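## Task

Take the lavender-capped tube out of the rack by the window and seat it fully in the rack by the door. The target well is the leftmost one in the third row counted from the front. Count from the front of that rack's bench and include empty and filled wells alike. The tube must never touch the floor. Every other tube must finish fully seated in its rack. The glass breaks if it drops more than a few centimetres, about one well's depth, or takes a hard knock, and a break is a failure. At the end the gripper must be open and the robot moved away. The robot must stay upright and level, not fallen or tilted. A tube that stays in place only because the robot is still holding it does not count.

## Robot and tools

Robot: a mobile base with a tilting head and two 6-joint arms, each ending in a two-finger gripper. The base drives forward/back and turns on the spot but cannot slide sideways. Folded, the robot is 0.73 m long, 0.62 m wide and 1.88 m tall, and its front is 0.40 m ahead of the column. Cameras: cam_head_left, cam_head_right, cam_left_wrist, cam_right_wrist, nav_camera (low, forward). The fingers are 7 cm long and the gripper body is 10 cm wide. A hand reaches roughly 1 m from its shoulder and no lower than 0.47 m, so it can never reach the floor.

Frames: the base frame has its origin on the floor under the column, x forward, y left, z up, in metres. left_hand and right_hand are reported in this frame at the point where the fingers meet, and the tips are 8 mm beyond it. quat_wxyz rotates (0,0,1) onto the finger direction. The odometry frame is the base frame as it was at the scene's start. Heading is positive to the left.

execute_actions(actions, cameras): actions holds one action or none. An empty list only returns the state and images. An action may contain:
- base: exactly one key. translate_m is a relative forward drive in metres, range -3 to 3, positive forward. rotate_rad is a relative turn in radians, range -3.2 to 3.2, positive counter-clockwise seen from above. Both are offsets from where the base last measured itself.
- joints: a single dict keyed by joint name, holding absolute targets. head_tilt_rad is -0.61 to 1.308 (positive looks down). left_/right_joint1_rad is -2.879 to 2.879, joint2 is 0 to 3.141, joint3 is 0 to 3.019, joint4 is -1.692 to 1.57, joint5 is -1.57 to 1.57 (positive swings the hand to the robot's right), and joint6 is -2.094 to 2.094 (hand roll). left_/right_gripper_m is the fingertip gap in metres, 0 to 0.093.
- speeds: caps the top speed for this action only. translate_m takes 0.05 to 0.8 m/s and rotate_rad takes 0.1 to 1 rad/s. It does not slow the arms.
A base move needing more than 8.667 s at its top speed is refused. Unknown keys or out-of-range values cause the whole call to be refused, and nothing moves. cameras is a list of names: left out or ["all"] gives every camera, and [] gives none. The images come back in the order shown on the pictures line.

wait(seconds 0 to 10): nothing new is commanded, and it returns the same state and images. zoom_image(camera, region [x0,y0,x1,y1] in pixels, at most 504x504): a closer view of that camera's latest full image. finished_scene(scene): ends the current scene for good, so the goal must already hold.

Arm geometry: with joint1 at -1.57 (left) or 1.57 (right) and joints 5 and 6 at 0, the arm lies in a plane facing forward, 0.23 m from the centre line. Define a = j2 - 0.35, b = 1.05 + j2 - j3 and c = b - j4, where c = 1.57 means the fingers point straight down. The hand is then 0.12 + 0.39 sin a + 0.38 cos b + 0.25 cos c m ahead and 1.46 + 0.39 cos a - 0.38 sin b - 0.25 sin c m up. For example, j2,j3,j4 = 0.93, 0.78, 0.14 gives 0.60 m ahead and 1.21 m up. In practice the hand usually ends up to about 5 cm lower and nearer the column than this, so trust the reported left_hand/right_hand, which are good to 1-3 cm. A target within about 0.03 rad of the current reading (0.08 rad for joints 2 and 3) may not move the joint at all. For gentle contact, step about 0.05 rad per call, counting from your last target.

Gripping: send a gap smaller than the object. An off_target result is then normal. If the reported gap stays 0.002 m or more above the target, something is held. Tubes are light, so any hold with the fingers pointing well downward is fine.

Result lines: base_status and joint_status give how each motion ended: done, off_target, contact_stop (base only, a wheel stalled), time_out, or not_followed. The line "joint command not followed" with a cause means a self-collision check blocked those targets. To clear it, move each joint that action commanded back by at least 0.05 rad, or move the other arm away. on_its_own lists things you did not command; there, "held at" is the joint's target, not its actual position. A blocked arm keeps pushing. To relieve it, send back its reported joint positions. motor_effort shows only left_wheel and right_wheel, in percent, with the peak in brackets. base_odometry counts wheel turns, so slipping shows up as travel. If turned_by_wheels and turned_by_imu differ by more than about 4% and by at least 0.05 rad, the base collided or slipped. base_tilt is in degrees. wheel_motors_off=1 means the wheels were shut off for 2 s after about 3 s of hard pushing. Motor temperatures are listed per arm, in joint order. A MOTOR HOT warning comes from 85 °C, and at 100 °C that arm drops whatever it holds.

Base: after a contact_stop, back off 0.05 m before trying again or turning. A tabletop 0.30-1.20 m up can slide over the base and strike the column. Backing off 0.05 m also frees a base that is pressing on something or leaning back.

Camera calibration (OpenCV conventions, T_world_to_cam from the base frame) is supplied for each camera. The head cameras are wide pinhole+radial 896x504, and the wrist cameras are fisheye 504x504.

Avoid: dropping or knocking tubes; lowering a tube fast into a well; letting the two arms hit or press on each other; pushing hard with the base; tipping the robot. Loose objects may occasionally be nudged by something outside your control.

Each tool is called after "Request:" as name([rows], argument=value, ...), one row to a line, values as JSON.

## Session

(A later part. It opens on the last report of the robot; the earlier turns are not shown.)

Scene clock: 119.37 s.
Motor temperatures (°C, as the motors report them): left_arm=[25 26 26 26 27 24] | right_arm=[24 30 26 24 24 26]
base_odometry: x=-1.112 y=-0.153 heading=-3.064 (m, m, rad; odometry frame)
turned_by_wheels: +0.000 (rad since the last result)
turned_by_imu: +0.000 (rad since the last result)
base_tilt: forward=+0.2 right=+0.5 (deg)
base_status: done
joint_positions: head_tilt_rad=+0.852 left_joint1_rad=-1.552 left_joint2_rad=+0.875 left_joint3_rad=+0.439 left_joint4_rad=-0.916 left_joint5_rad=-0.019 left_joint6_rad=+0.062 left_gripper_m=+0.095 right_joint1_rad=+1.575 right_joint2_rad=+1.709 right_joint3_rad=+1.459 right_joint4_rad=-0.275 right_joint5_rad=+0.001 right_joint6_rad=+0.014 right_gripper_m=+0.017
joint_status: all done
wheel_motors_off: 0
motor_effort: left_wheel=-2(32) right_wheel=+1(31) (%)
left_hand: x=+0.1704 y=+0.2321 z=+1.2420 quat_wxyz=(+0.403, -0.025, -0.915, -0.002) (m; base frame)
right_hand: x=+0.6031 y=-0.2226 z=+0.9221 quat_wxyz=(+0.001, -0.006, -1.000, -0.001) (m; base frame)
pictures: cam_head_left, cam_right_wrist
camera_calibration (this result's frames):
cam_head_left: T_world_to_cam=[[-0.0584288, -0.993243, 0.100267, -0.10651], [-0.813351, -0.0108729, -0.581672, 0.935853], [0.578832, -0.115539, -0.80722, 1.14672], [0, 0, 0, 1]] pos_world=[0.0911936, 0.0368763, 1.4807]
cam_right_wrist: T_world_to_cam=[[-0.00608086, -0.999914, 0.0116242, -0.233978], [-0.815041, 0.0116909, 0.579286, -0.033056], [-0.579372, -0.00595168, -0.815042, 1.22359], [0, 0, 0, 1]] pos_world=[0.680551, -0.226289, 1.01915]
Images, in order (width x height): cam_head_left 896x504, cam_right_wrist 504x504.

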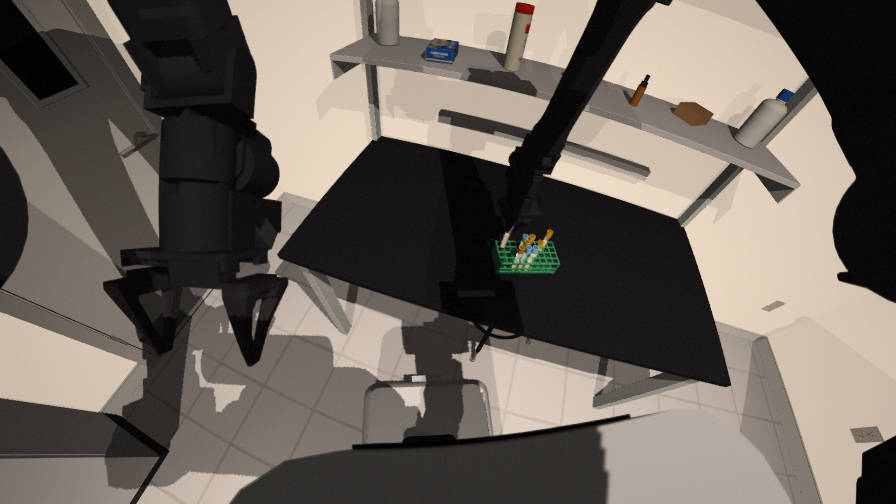

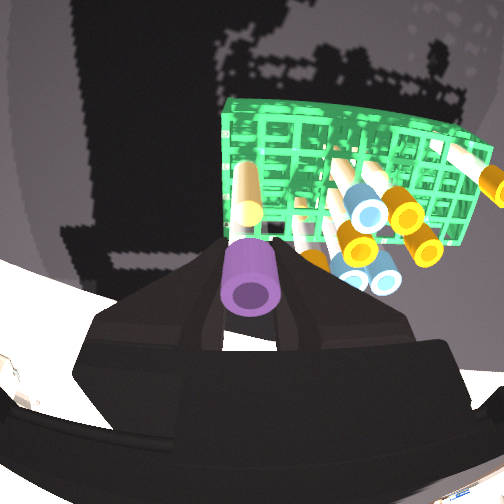

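2 mm left needed.

Request:
execute_actions([
  {"base":{"rotate_rad":0.005}},
], cameras=["cam_right_wrist"])

Request:
execute_actions([
  {"base":{"translate_m":0.006},"joints":{"right_joint2_rad":1.75,"right_joint4_rad":-0.237}},
], cameras=["cam_head_left","cam_right_wrist"])

Request:
zoom_image(camera="cam_right_wrist", region=[180, 60, 380, 260])

Scene clock: 124.37 s.
Motor temperatures (°C, as the motors report them): left_arm=[25 26 26 26 27 24] | right_arm=[24 30 26 24 24 26]
base_odometry: x=-1.112 y=-0.153 heading=-3.061 (m, m, rad; odometry frame)
turned_by_wheels: +0.003 (rad since the last result)
turned_by_imu: +0.003 (rad since the last result)
base_tilt: forward=+0.2 right=+0.5 (deg)
base_status: done
joint_positions: head_tilt_rad=+0.852 left_joint1_rad=-1.552 left_joint2_rad=+0.875 left_joint3_rad=+0.439 left_joint4_rad=-0.916 left_joint5_rad=-0.019 left_joint6_rad=+0.062 left_gripper_m=+0.095 right_joint1_rad=+1.575 right_joint2_rad=+1.709 right_joint3_rad=+1.459 right_joint4_rad=-0.275 right_joint5_rad=+0.001 right_joint6_rad=+0.014 right_gripper_m=+0.017
joint_status: not commanded
wheel_motors_off: 0
motor_effort: left_wheel=-1(29) right_wheel=+1(33) (%)
left_hand: x=+0.1704 y=+0.2321 z=+1.2420 quat_wxyz=(+0.403, -0.025, -0.915, -0.002) (m; base frame)
right_hand: x=+0.6029 y=-0.2229 z=+0.9219 quat_wxyz=(+0.001, -0.006, -1.000, -0.001) (m; base frame)
pictures: cam_right_wrist
camera_calibration (this result's frames):
cam_right_wrist: T_world_to_cam=[[-0.00626575, -0.999909, 0.0119577, -0.234448], [-0.814818, 0.0120371, 0.579593, -0.0334527], [-0.579684, -0.00611177, -0.814819, 1.22327], [0, 0, 0, 1]] pos_world=[0.680384, -0.226548, 1.01894]
Images, in order (width x height): cam_right_wrist 504x504.

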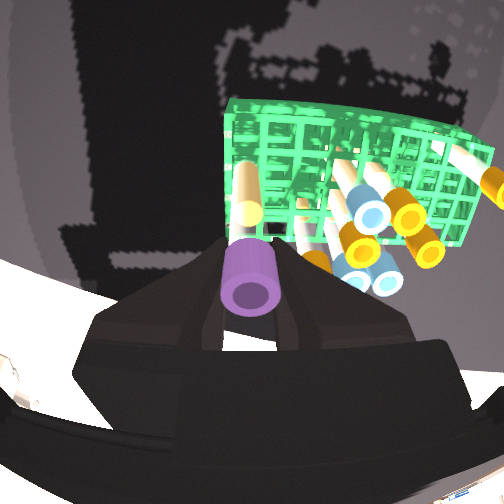

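Scene clock: 125.27 s.
Motor temperatures (°C, as the motors report them): left_arm=[25 26 26 26 27 24] | right_arm=[24 30 26 24 24 26]
base_odometry: x=-1.118 y=-0.153 heading=-3.062 (m, m, rad; odometry frame)
turned_by_wheels: +0.000 (rad since the last result)
turned_by_imu: +0.000 (rad since the last result)
base_tilt: forward=+0.3 right=+0.5 (deg)
base_status: done
joint_positions: head_tilt_rad=+0.853 left_joint1_rad=-1.552 left_joint2_rad=+0.875 left_joint3_rad=+0.439 left_joint4_rad=-0.916 left_joint5_rad=-0.019 left_joint6_rad=+0.062 left_gripper_m=+0.095 right_joint1_rad=+1.575 right_joint2_rad=+1.724 right_joint3_rad=+1.460 right_joint4_rad=-0.248 right_joint5_rad=+0.001 right_joint6_rad=+0.014 right_gripper_m=+0.017
joint_status: all done
wheel_motors_off: 0
motor_effort: left_wheel=+1(34) right_wheel=+1(35) (%)
left_hand: x=+0.1704 y=+0.2321 z=+1.2420 quat_wxyz=(+0.403, -0.025, -0.915, -0.002) (m; base frame)
right_hand: x=+0.6023 y=-0.2228 z=+0.9151 quat_wxyz=(-0.006, -0.006, -1.000, -0.001) (m; base frame)
pictures: cam_head_left, cam_right_wrist
camera_calibration (this result's frames):
cam_head_left: T_world_to_cam=[[-0.0584244, -0.993243, 0.10027, -0.106514], [-0.813376, -0.0108729, -0.581637, 0.9358], [0.578797, -0.115539, -0.807245, 1.14676], [0, 0, 0, 1]] pos_world=[0.091191, 0.0368763, 1.4807]
cam_right_wrist: T_world_to_cam=[[-0.00647491, -0.999909, 0.0118438, -0.234118], [-0.822699, 0.0120594, 0.568349, -0.0149189], [-0.56844, -0.00606391, -0.822703, 1.21782], [0, 0, 0, 1]] pos_world=[0.678469, -0.226532, 1.01316]
Images, in order (width x height): cam_head_left 896x504, cam_right_wrist 504x504.

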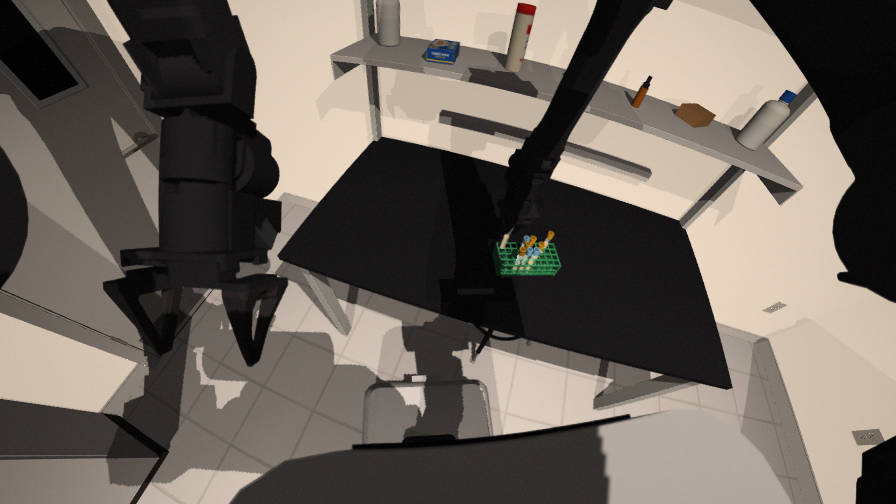

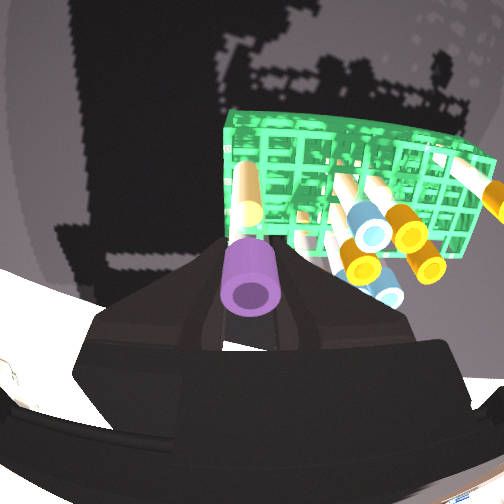

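Region (180, 60, 380, 260) of cam_right_wrist's 504x504 image, scaled by 2.520, with more detail than that image has.

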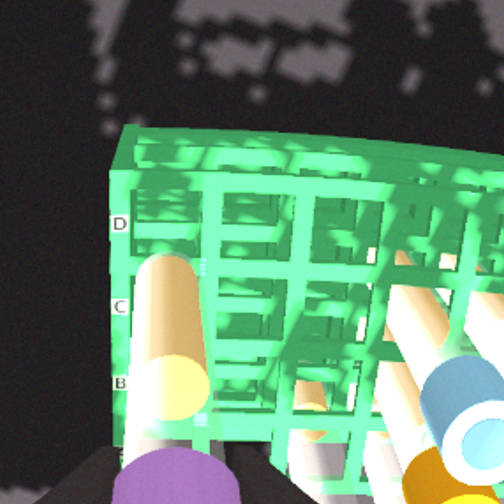

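Request:
execute_actions([
  {"base":{"translate_m":-0.004}},
], cameras=[])

Request:
execute_actions([
  {"joints":{"right_joint2_rad":1.77,"right_joint4_rad":-0.222}},
], cameras=["cam_right_wrist"])

Request:
zoom_image(camera="cam_right_wrist", region=[180, 60, 380, 260])

Scene clock: 131.90 s.
Motor temperatures (°C, as the motors report them): left_arm=[25 26 26 26 27 24] | right_arm=[24 30 26 24 24 26]
base_odometry: x=-1.114 y=-0.153 heading=-3.062 (m, m, rad; odometry frame)
turned_by_wheels: +0.000 (rad since the last result)
turned_by_imu: +0.000 (rad since the last result)
base_tilt: forward=+0.2 right=+0.5 (deg)
base_status: done
joint_positions: head_tilt_rad=+0.853 left_joint1_rad=-1.552 left_joint2_rad=+0.874 left_joint3_rad=+0.437 left_joint4_rad=-0.916 left_joint5_rad=-0.019 left_joint6_rad=+0.062 left_gripper_m=+0.095 right_joint1_rad=+1.575 right_joint2_rad=+1.734 right_joint3_rad=+1.456 right_joint4_rad=-0.247 right_joint5_rad=+0.001 right_joint6_rad=+0.014 right_gripper_m=+0.017
joint_status: not commanded
wheel_motors_off: 0
motor_effort: left_wheel=+0(30) right_wheel=+2(32) (%)
left_hand: x=+0.1693 y=+0.2321 z=+1.2423 quat_wxyz=(+0.403, -0.025, -0.915, -0.002) (m; base frame)
right_hand: x=+0.5951 y=-0.2228 z=+0.9100 quat_wxyz=(+0.000, -0.006, -1.000, -0.001) (m; base frame)
pictures: none
No camera images: the call's "cameras" was empty. Leave "cameras" out to get every camera's image.

Scene clock: 132.53 s.
Motor temperatures (°C, as the motors report them): left_arm=[25 26 26 26 27 24] | right_arm=[24 30 26 24 24 26]
base_odometry: x=-1.114 y=-0.153 heading=-3.062 (m, m, rad; odometry frame)
turned_by_wheels: +0.000 (rad since the last result)
turned_by_imu: +0.000 (rad since the last result)
base_tilt: forward=+0.2 right=+0.5 (deg)
base_status: not commanded
joint_positions: head_tilt_rad=+0.853 left_joint1_rad=-1.552 left_joint2_rad=+0.874 left_joint3_rad=+0.437 left_joint4_rad=-0.916 left_joint5_rad=-0.019 left_joint6_rad=+0.062 left_gripper_m=+0.095 right_joint1_rad=+1.575 right_joint2_rad=+1.751 right_joint3_rad=+1.456 right_joint4_rad=-0.235 right_joint5_rad=+0.001 right_joint6_rad=+0.014 right_gripper_m=+0.017
joint_status: all done
wheel_motors_off: 0
motor_effort: left_wheel=+1(1) right_wheel=+0(3) (%)
left_hand: x=+0.1693 y=+0.2321 z=+1.2423 quat_wxyz=(+0.403, -0.025, -0.915, -0.002) (m; base frame)
right_hand: x=+0.5883 y=-0.2228 z=+0.9018 quat_wxyz=(+0.003, -0.006, -1.000, -0.001) (m; base frame)
pictures: cam_right_wrist
camera_calibration (this result's frames):
cam_right_wrist: T_world_to_cam=[[-0.00620394, -0.999913, 0.0116105, -0.233919], [-0.812378, 0.01181, 0.583012, -0.038234], [-0.583098, -0.00581515, -0.812381, 1.19834], [0, 0, 0, 1]] pos_world=[0.666239, -0.226479, 0.998517]
Images, in order (width x height): cam_right_wrist 504x504.

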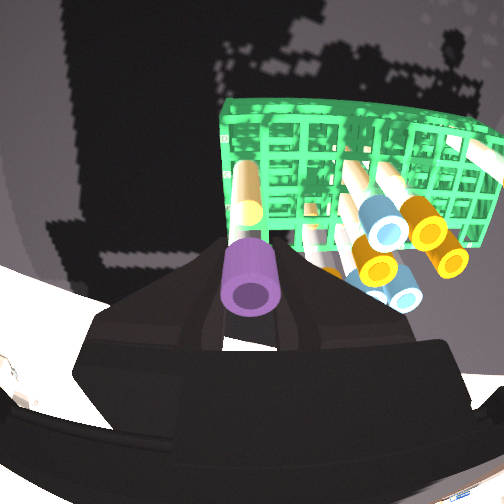

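Region (180, 60, 380, 260) of cam_right_wrist's 504x504 image, scaled by 2.520, with more detail than that image has.

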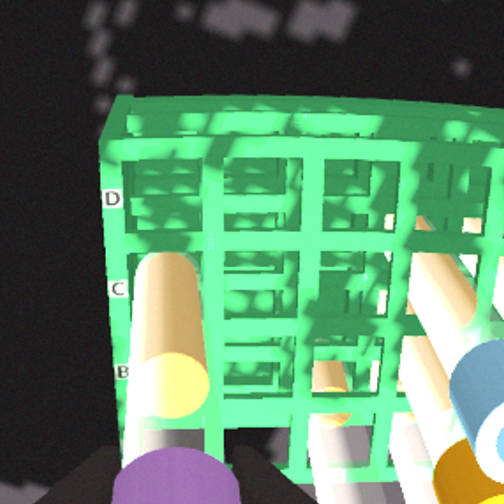

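In C, against the near bar (rack dragged slightly). Continue.

Request:
execute_actions([
  {"base":{"translate_m":0.012},"joints":{"right_joint2_rad":1.80,"right_joint4_rad":-0.19}},
], cameras=["cam_right_wrist"])

Request:
execute_actions([
  {"base":{"translate_m":0.009},"joints":{"right_joint2_rad":1.83,"right_joint4_rad":-0.16}},
], cameras=["cam_right_wrist","cam_head_left"])

Request:
zoom_image(camera="cam_head_left", region=[470, 200, 570, 290])

Scene clock: 138.17 s.
Motor temperatures (°C, as the motors report them): left_arm=[25 26 26 26 27 24] | right_arm=[24 30 26 24 24 26]
base_odometry: x=-1.126 y=-0.154 heading=-3.062 (m, m, rad; odometry frame)
turned_by_wheels: +0.000 (rad since the last result)
turned_by_imu: +0.000 (rad since the last result)
base_tilt: forward=+0.2 right=+0.5 (deg)
base_status: done
joint_positions: head_tilt_rad=+0.853 left_joint1_rad=-1.552 left_joint2_rad=+0.874 left_joint3_rad=+0.437 left_joint4_rad=-0.916 left_joint5_rad=-0.019 left_joint6_rad=+0.062 left_gripper_m=+0.095 right_joint1_rad=+1.575 right_joint2_rad=+1.786 right_joint3_rad=+1.456 right_joint4_rad=-0.203 right_joint5_rad=+0.001 right_joint6_rad=+0.014 right_gripper_m=+0.017
joint_status: all done
wheel_motors_off: 0
motor_effort: left_wheel=+2(29) right_wheel=+0(28) (%)
left_hand: x=+0.1695 y=+0.2321 z=+1.2423 quat_wxyz=(+0.403, -0.025, -0.915, -0.002) (m; base frame)
right_hand: x=+0.5764 y=-0.2227 z=+0.8856 quat_wxyz=(+0.005, -0.006, -1.000, -0.001) (m; base frame)
pictures: cam_right_wrist
camera_calibration (this result's frames):
cam_right_wrist: T_world_to_cam=[[-0.0061526, -0.999913, 0.0116383, -0.233829], [-0.810372, 0.0118046, 0.585797, -0.0421559], [-0.585884, -0.00582719, -0.810374, 1.17807], [0, 0, 0, 1]] pos_world=[0.654611, -0.226446, 0.982092]
Images, in order (width x height): cam_right_wrist 504x504.

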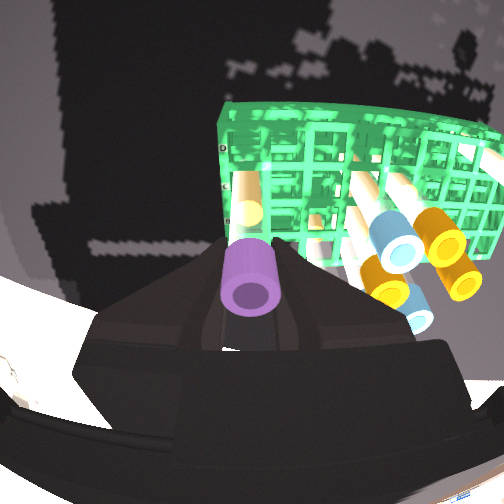

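Scene clock: 138.97 s.
Motor temperatures (°C, as the motors report them): left_arm=[25 26 26 26 27 24] | right_arm=[24 30 26 24 24 26]
base_odometry: x=-1.135 y=-0.155 heading=-3.061 (m, m, rad; odometry frame)
turned_by_wheels: +0.000 (rad since the last result)
turned_by_imu: +0.000 (rad since the last result)
base_tilt: forward=+0.2 right=+0.4 (deg)
base_status: done
joint_positions: head_tilt_rad=+0.853 left_joint1_rad=-1.552 left_joint2_rad=+0.874 left_joint3_rad=+0.438 left_joint4_rad=-0.916 left_joint5_rad=-0.019 left_joint6_rad=+0.062 left_gripper_m=+0.095 right_joint1_rad=+1.575 right_joint2_rad=+1.814 right_joint3_rad=+1.457 right_joint4_rad=-0.173 right_joint5_rad=+0.001 right_joint6_rad=+0.014 right_gripper_m=+0.017
joint_status: all done
wheel_motors_off: 0
motor_effort: left_wheel=-2(31) right_wheel=-2(28) (%)
left_hand: x=+0.1699 y=+0.2321 z=+1.2422 quat_wxyz=(+0.403, -0.025, -0.915, -0.002) (m; base frame)
right_hand: x=+0.5682 y=-0.2227 z=+0.8731 quat_wxyz=(+0.003, -0.006, -1.000, -0.001) (m; base frame)
pictures: cam_head_left, cam_right_wrist
camera_calibration (this result's frames):
cam_head_left: T_world_to_cam=[[-0.0583892, -0.993243, 0.10029, -0.106547], [-0.81358, -0.0108729, -0.581351, 0.935371], [0.578514, -0.115539, -0.807448, 1.14709], [0, 0, 0, 1]] pos_world=[0.0911702, 0.0368763, 1.48068]
cam_right_wrist: T_world_to_cam=[[-0.00619824, -0.999913, 0.0116136, -0.23366], [-0.812156, 0.0118094, 0.583321, -0.0382874], [-0.583408, -0.00581649, -0.812158, 1.1633], [0, 0, 0, 1]] pos_world=[0.646134, -0.226422, 0.96983]
Images, in order (width x height): cam_head_left 896x504, cam_right_wrist 504x504.

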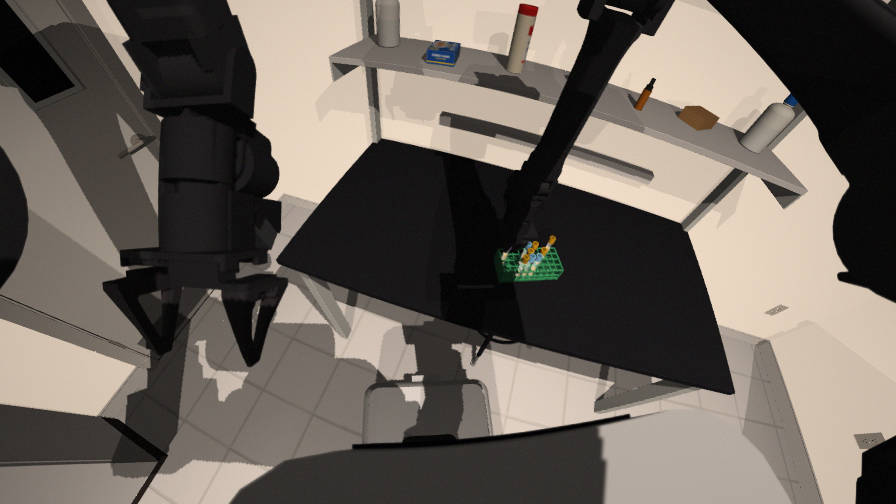

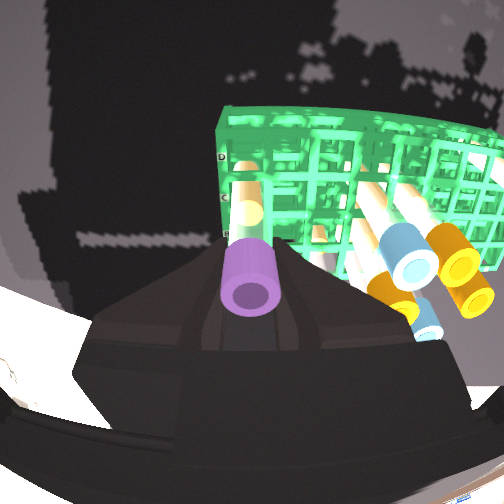

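Region (470, 200, 570, 290) of cam_head_left's 896x504 image, scaled by 5.040, with more detail than that image has; it fills the top 454 rows of this view, and the rest is white.

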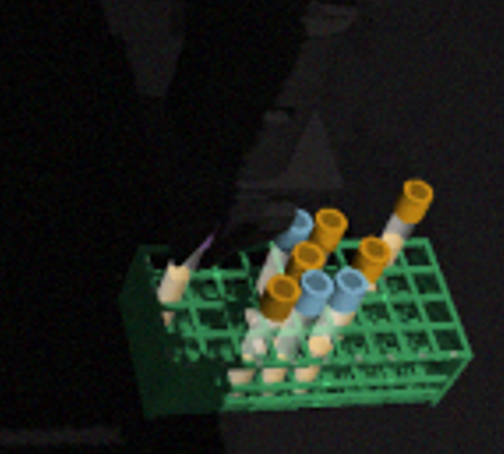

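About 1 cm left; one small step, then release.

Request:
execute_actions([
  {"base":{"translate_m":0.007},"joints":{"right_joint2_rad":1.845,"right_joint4_rad":-0.145}},
], cameras=[])

Request:
execute_actions([
  {"joints":{"right_gripper_m":0.035}},
], cameras=["cam_right_wrist"])

Request:
execute_actions([
  {"joints":{"right_joint2_rad":1.4,"right_joint3_rad":1.3,"right_joint4_rad":-0.45}},
], cameras=["cam_right_wrist","cam_head_left"])

Request:
zoom_image(camera="cam_head_left", region=[470, 200, 570, 290])

Scene clock: 146.27 s.
Motor temperatures (°C, as the motors report them): left_arm=[25 26 26 26 27 24] | right_arm=[24 30 26 24 24 26]
base_odometry: x=-1.142 y=-0.155 heading=-3.061 (m, m, rad; odometry frame)
turned_by_wheels: +0.000 (rad since the last result)
turned_by_imu: +0.000 (rad since the last result)
base_tilt: forward=+0.2 right=+0.4 (deg)
base_status: done
joint_positions: head_tilt_rad=+0.853 left_joint1_rad=-1.552 left_joint2_rad=+0.874 left_joint3_rad=+0.439 left_joint4_rad=-0.916 left_joint5_rad=-0.019 left_joint6_rad=+0.062 left_gripper_m=+0.095 right_joint1_rad=+1.575 right_joint2_rad=+1.827 right_joint3_rad=+1.457 right_joint4_rad=-0.161 right_joint5_rad=+0.001 right_joint6_rad=+0.014 right_gripper_m=+0.017
joint_status: all done
wheel_motors_off: 0
motor_effort: left_wheel=-1(31) right_wheel=+1(30) (%)
left_hand: x=+0.1705 y=+0.2321 z=+1.2420 quat_wxyz=(+0.402, -0.025, -0.915, -0.002) (m; base frame)
right_hand: x=+0.5635 y=-0.2227 z=+0.8672 quat_wxyz=(+0.004, -0.006, -1.000, -0.001) (m; base frame)
pictures: none
No camera images: the call's "cameras" was empty. Leave "cameras" out to get every camera's image.

Scene clock: 146.80 s.
Motor temperatures (°C, as the motors report them): left_arm=[25 26 26 26 27 24] | right_arm=[24 30 26 24 24 26]
base_odometry: x=-1.142 y=-0.155 heading=-3.061 (m, m, rad; odometry frame)
turned_by_wheels: +0.000 (rad since the last result)
turned_by_imu: +0.000 (rad since the last result)
base_tilt: forward=+0.2 right=+0.5 (deg)
base_status: not commanded
joint_positions: head_tilt_rad=+0.853 left_joint1_rad=-1.552 left_joint2_rad=+0.874 left_joint3_rad=+0.439 left_joint4_rad=-0.916 left_joint5_rad=-0.019 left_joint6_rad=+0.062 left_gripper_m=+0.095 right_joint1_rad=+1.575 right_joint2_rad=+1.827 right_joint3_rad=+1.457 right_joint4_rad=-0.161 right_joint5_rad=+0.001 right_joint6_rad=+0.014 right_gripper_m=+0.035
joint_status: all done
wheel_motors_off: 0
motor_effort: left_wheel=-1(0) right_wheel=-1(2) (%)
left_hand: x=+0.1705 y=+0.2321 z=+1.2420 quat_wxyz=(+0.402, -0.025, -0.915, -0.002) (m; base frame)
right_hand: x=+0.5635 y=-0.2227 z=+0.8672 quat_wxyz=(+0.004, -0.006, -1.000, -0.001) (m; base frame)
pictures: cam_right_wrist
camera_calibration (this result's frames):
cam_right_wrist: T_world_to_cam=[[-0.00618684, -0.999913, 0.0116198, -0.233622], [-0.81171, 0.0118082, 0.583941, -0.0394625], [-0.584028, -0.00581916, -0.811713, 1.15569], [0, 0, 0, 1]] pos_world=[0.641477, -0.226411, 0.963847]
Images, in order (width x height): cam_right_wrist 504x504.

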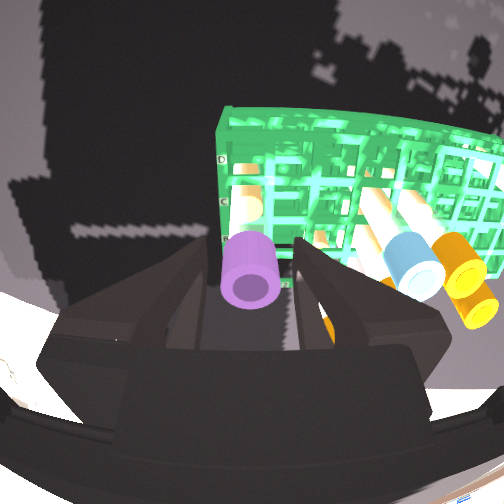

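Scene clock: 148.23 s.
Motor temperatures (°C, as the motors report them): left_arm=[25 26 26 26 27 24] | right_arm=[24 30 26 24 24 26]
base_odometry: x=-1.142 y=-0.155 heading=-3.061 (m, m, rad; odometry frame)
turned_by_wheels: +0.000 (rad since the last result)
turned_by_imu: +0.000 (rad since the last result)
base_tilt: forward=+0.4 right=+0.5 (deg)
base_status: not commanded
joint_positions: head_tilt_rad=+0.853 left_joint1_rad=-1.552 left_joint2_rad=+0.874 left_joint3_rad=+0.439 left_joint4_rad=-0.916 left_joint5_rad=-0.019 left_joint6_rad=+0.062 left_gripper_m=+0.095 right_joint1_rad=+1.575 right_joint2_rad=+1.391 right_joint3_rad=+1.310 right_joint4_rad=-0.437 right_joint5_rad=+0.001 right_joint6_rad=+0.014 right_gripper_m=+0.035
joint_status: all done
wheel_motors_off: 0
motor_effort: left_wheel=+0(0) right_wheel=+0(2) (%)
left_hand: x=+0.1705 y=+0.2321 z=+1.2420 quat_wxyz=(+0.402, -0.025, -0.915, -0.002) (m; base frame)
right_hand: x=+0.6217 y=-0.2232 z=+1.0583 quat_wxyz=(-0.003, -0.006, -1.000, -0.001) (m; base frame)
pictures: cam_head_left, cam_right_wrist
camera_calibration (this result's frames):
cam_head_left: T_world_to_cam=[[-0.0583892, -0.993243, 0.10029, -0.106547], [-0.81358, -0.0108729, -0.581351, 0.935371], [0.578514, -0.115539, -0.807448, 1.14709], [0, 0, 0, 1]] pos_world=[0.0911702, 0.0368763, 1.48068]
cam_right_wrist: T_world_to_cam=[[-0.0063857, -0.999913, 0.0115102, -0.235767], [-0.819434, 0.0118296, 0.573052, -0.0874624], [-0.573138, -0.00577251, -0.819438, 1.34624], [0, 0, 0, 1]] pos_world=[0.698404, -0.226941, 1.15599]
Images, in order (width x height): cam_head_left 896x504, cam_right_wrist 504x504.

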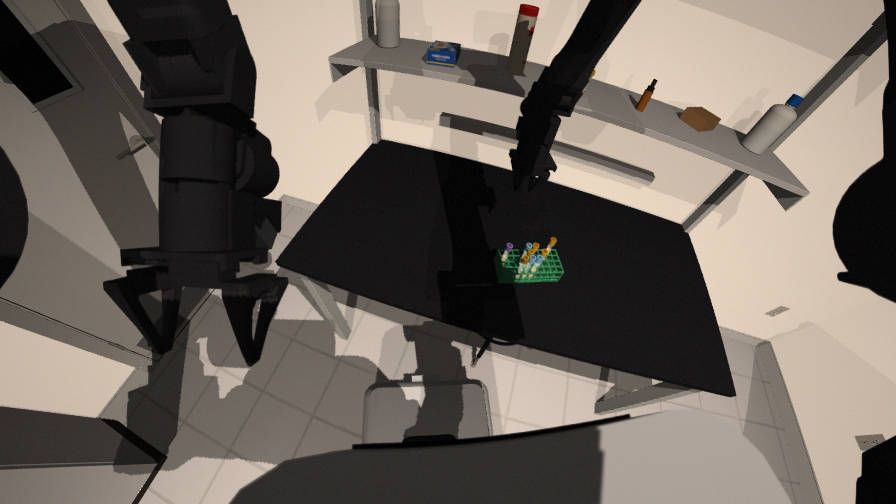

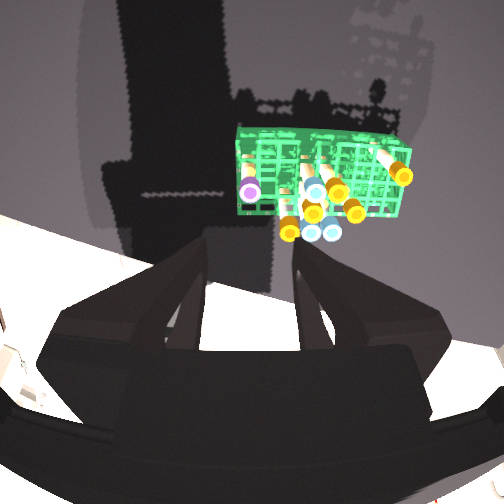

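Region (470, 200, 570, 290) of cam_head_left's 896x504 image, scaled by 5.040, with more detail than that image has; it fills the top 454 rows of this view, and the rest is white.

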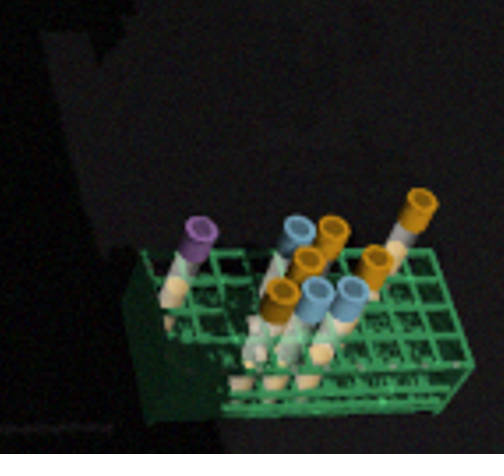

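Request:
finished_scene(scene=1)

The scene is finished: the task was done.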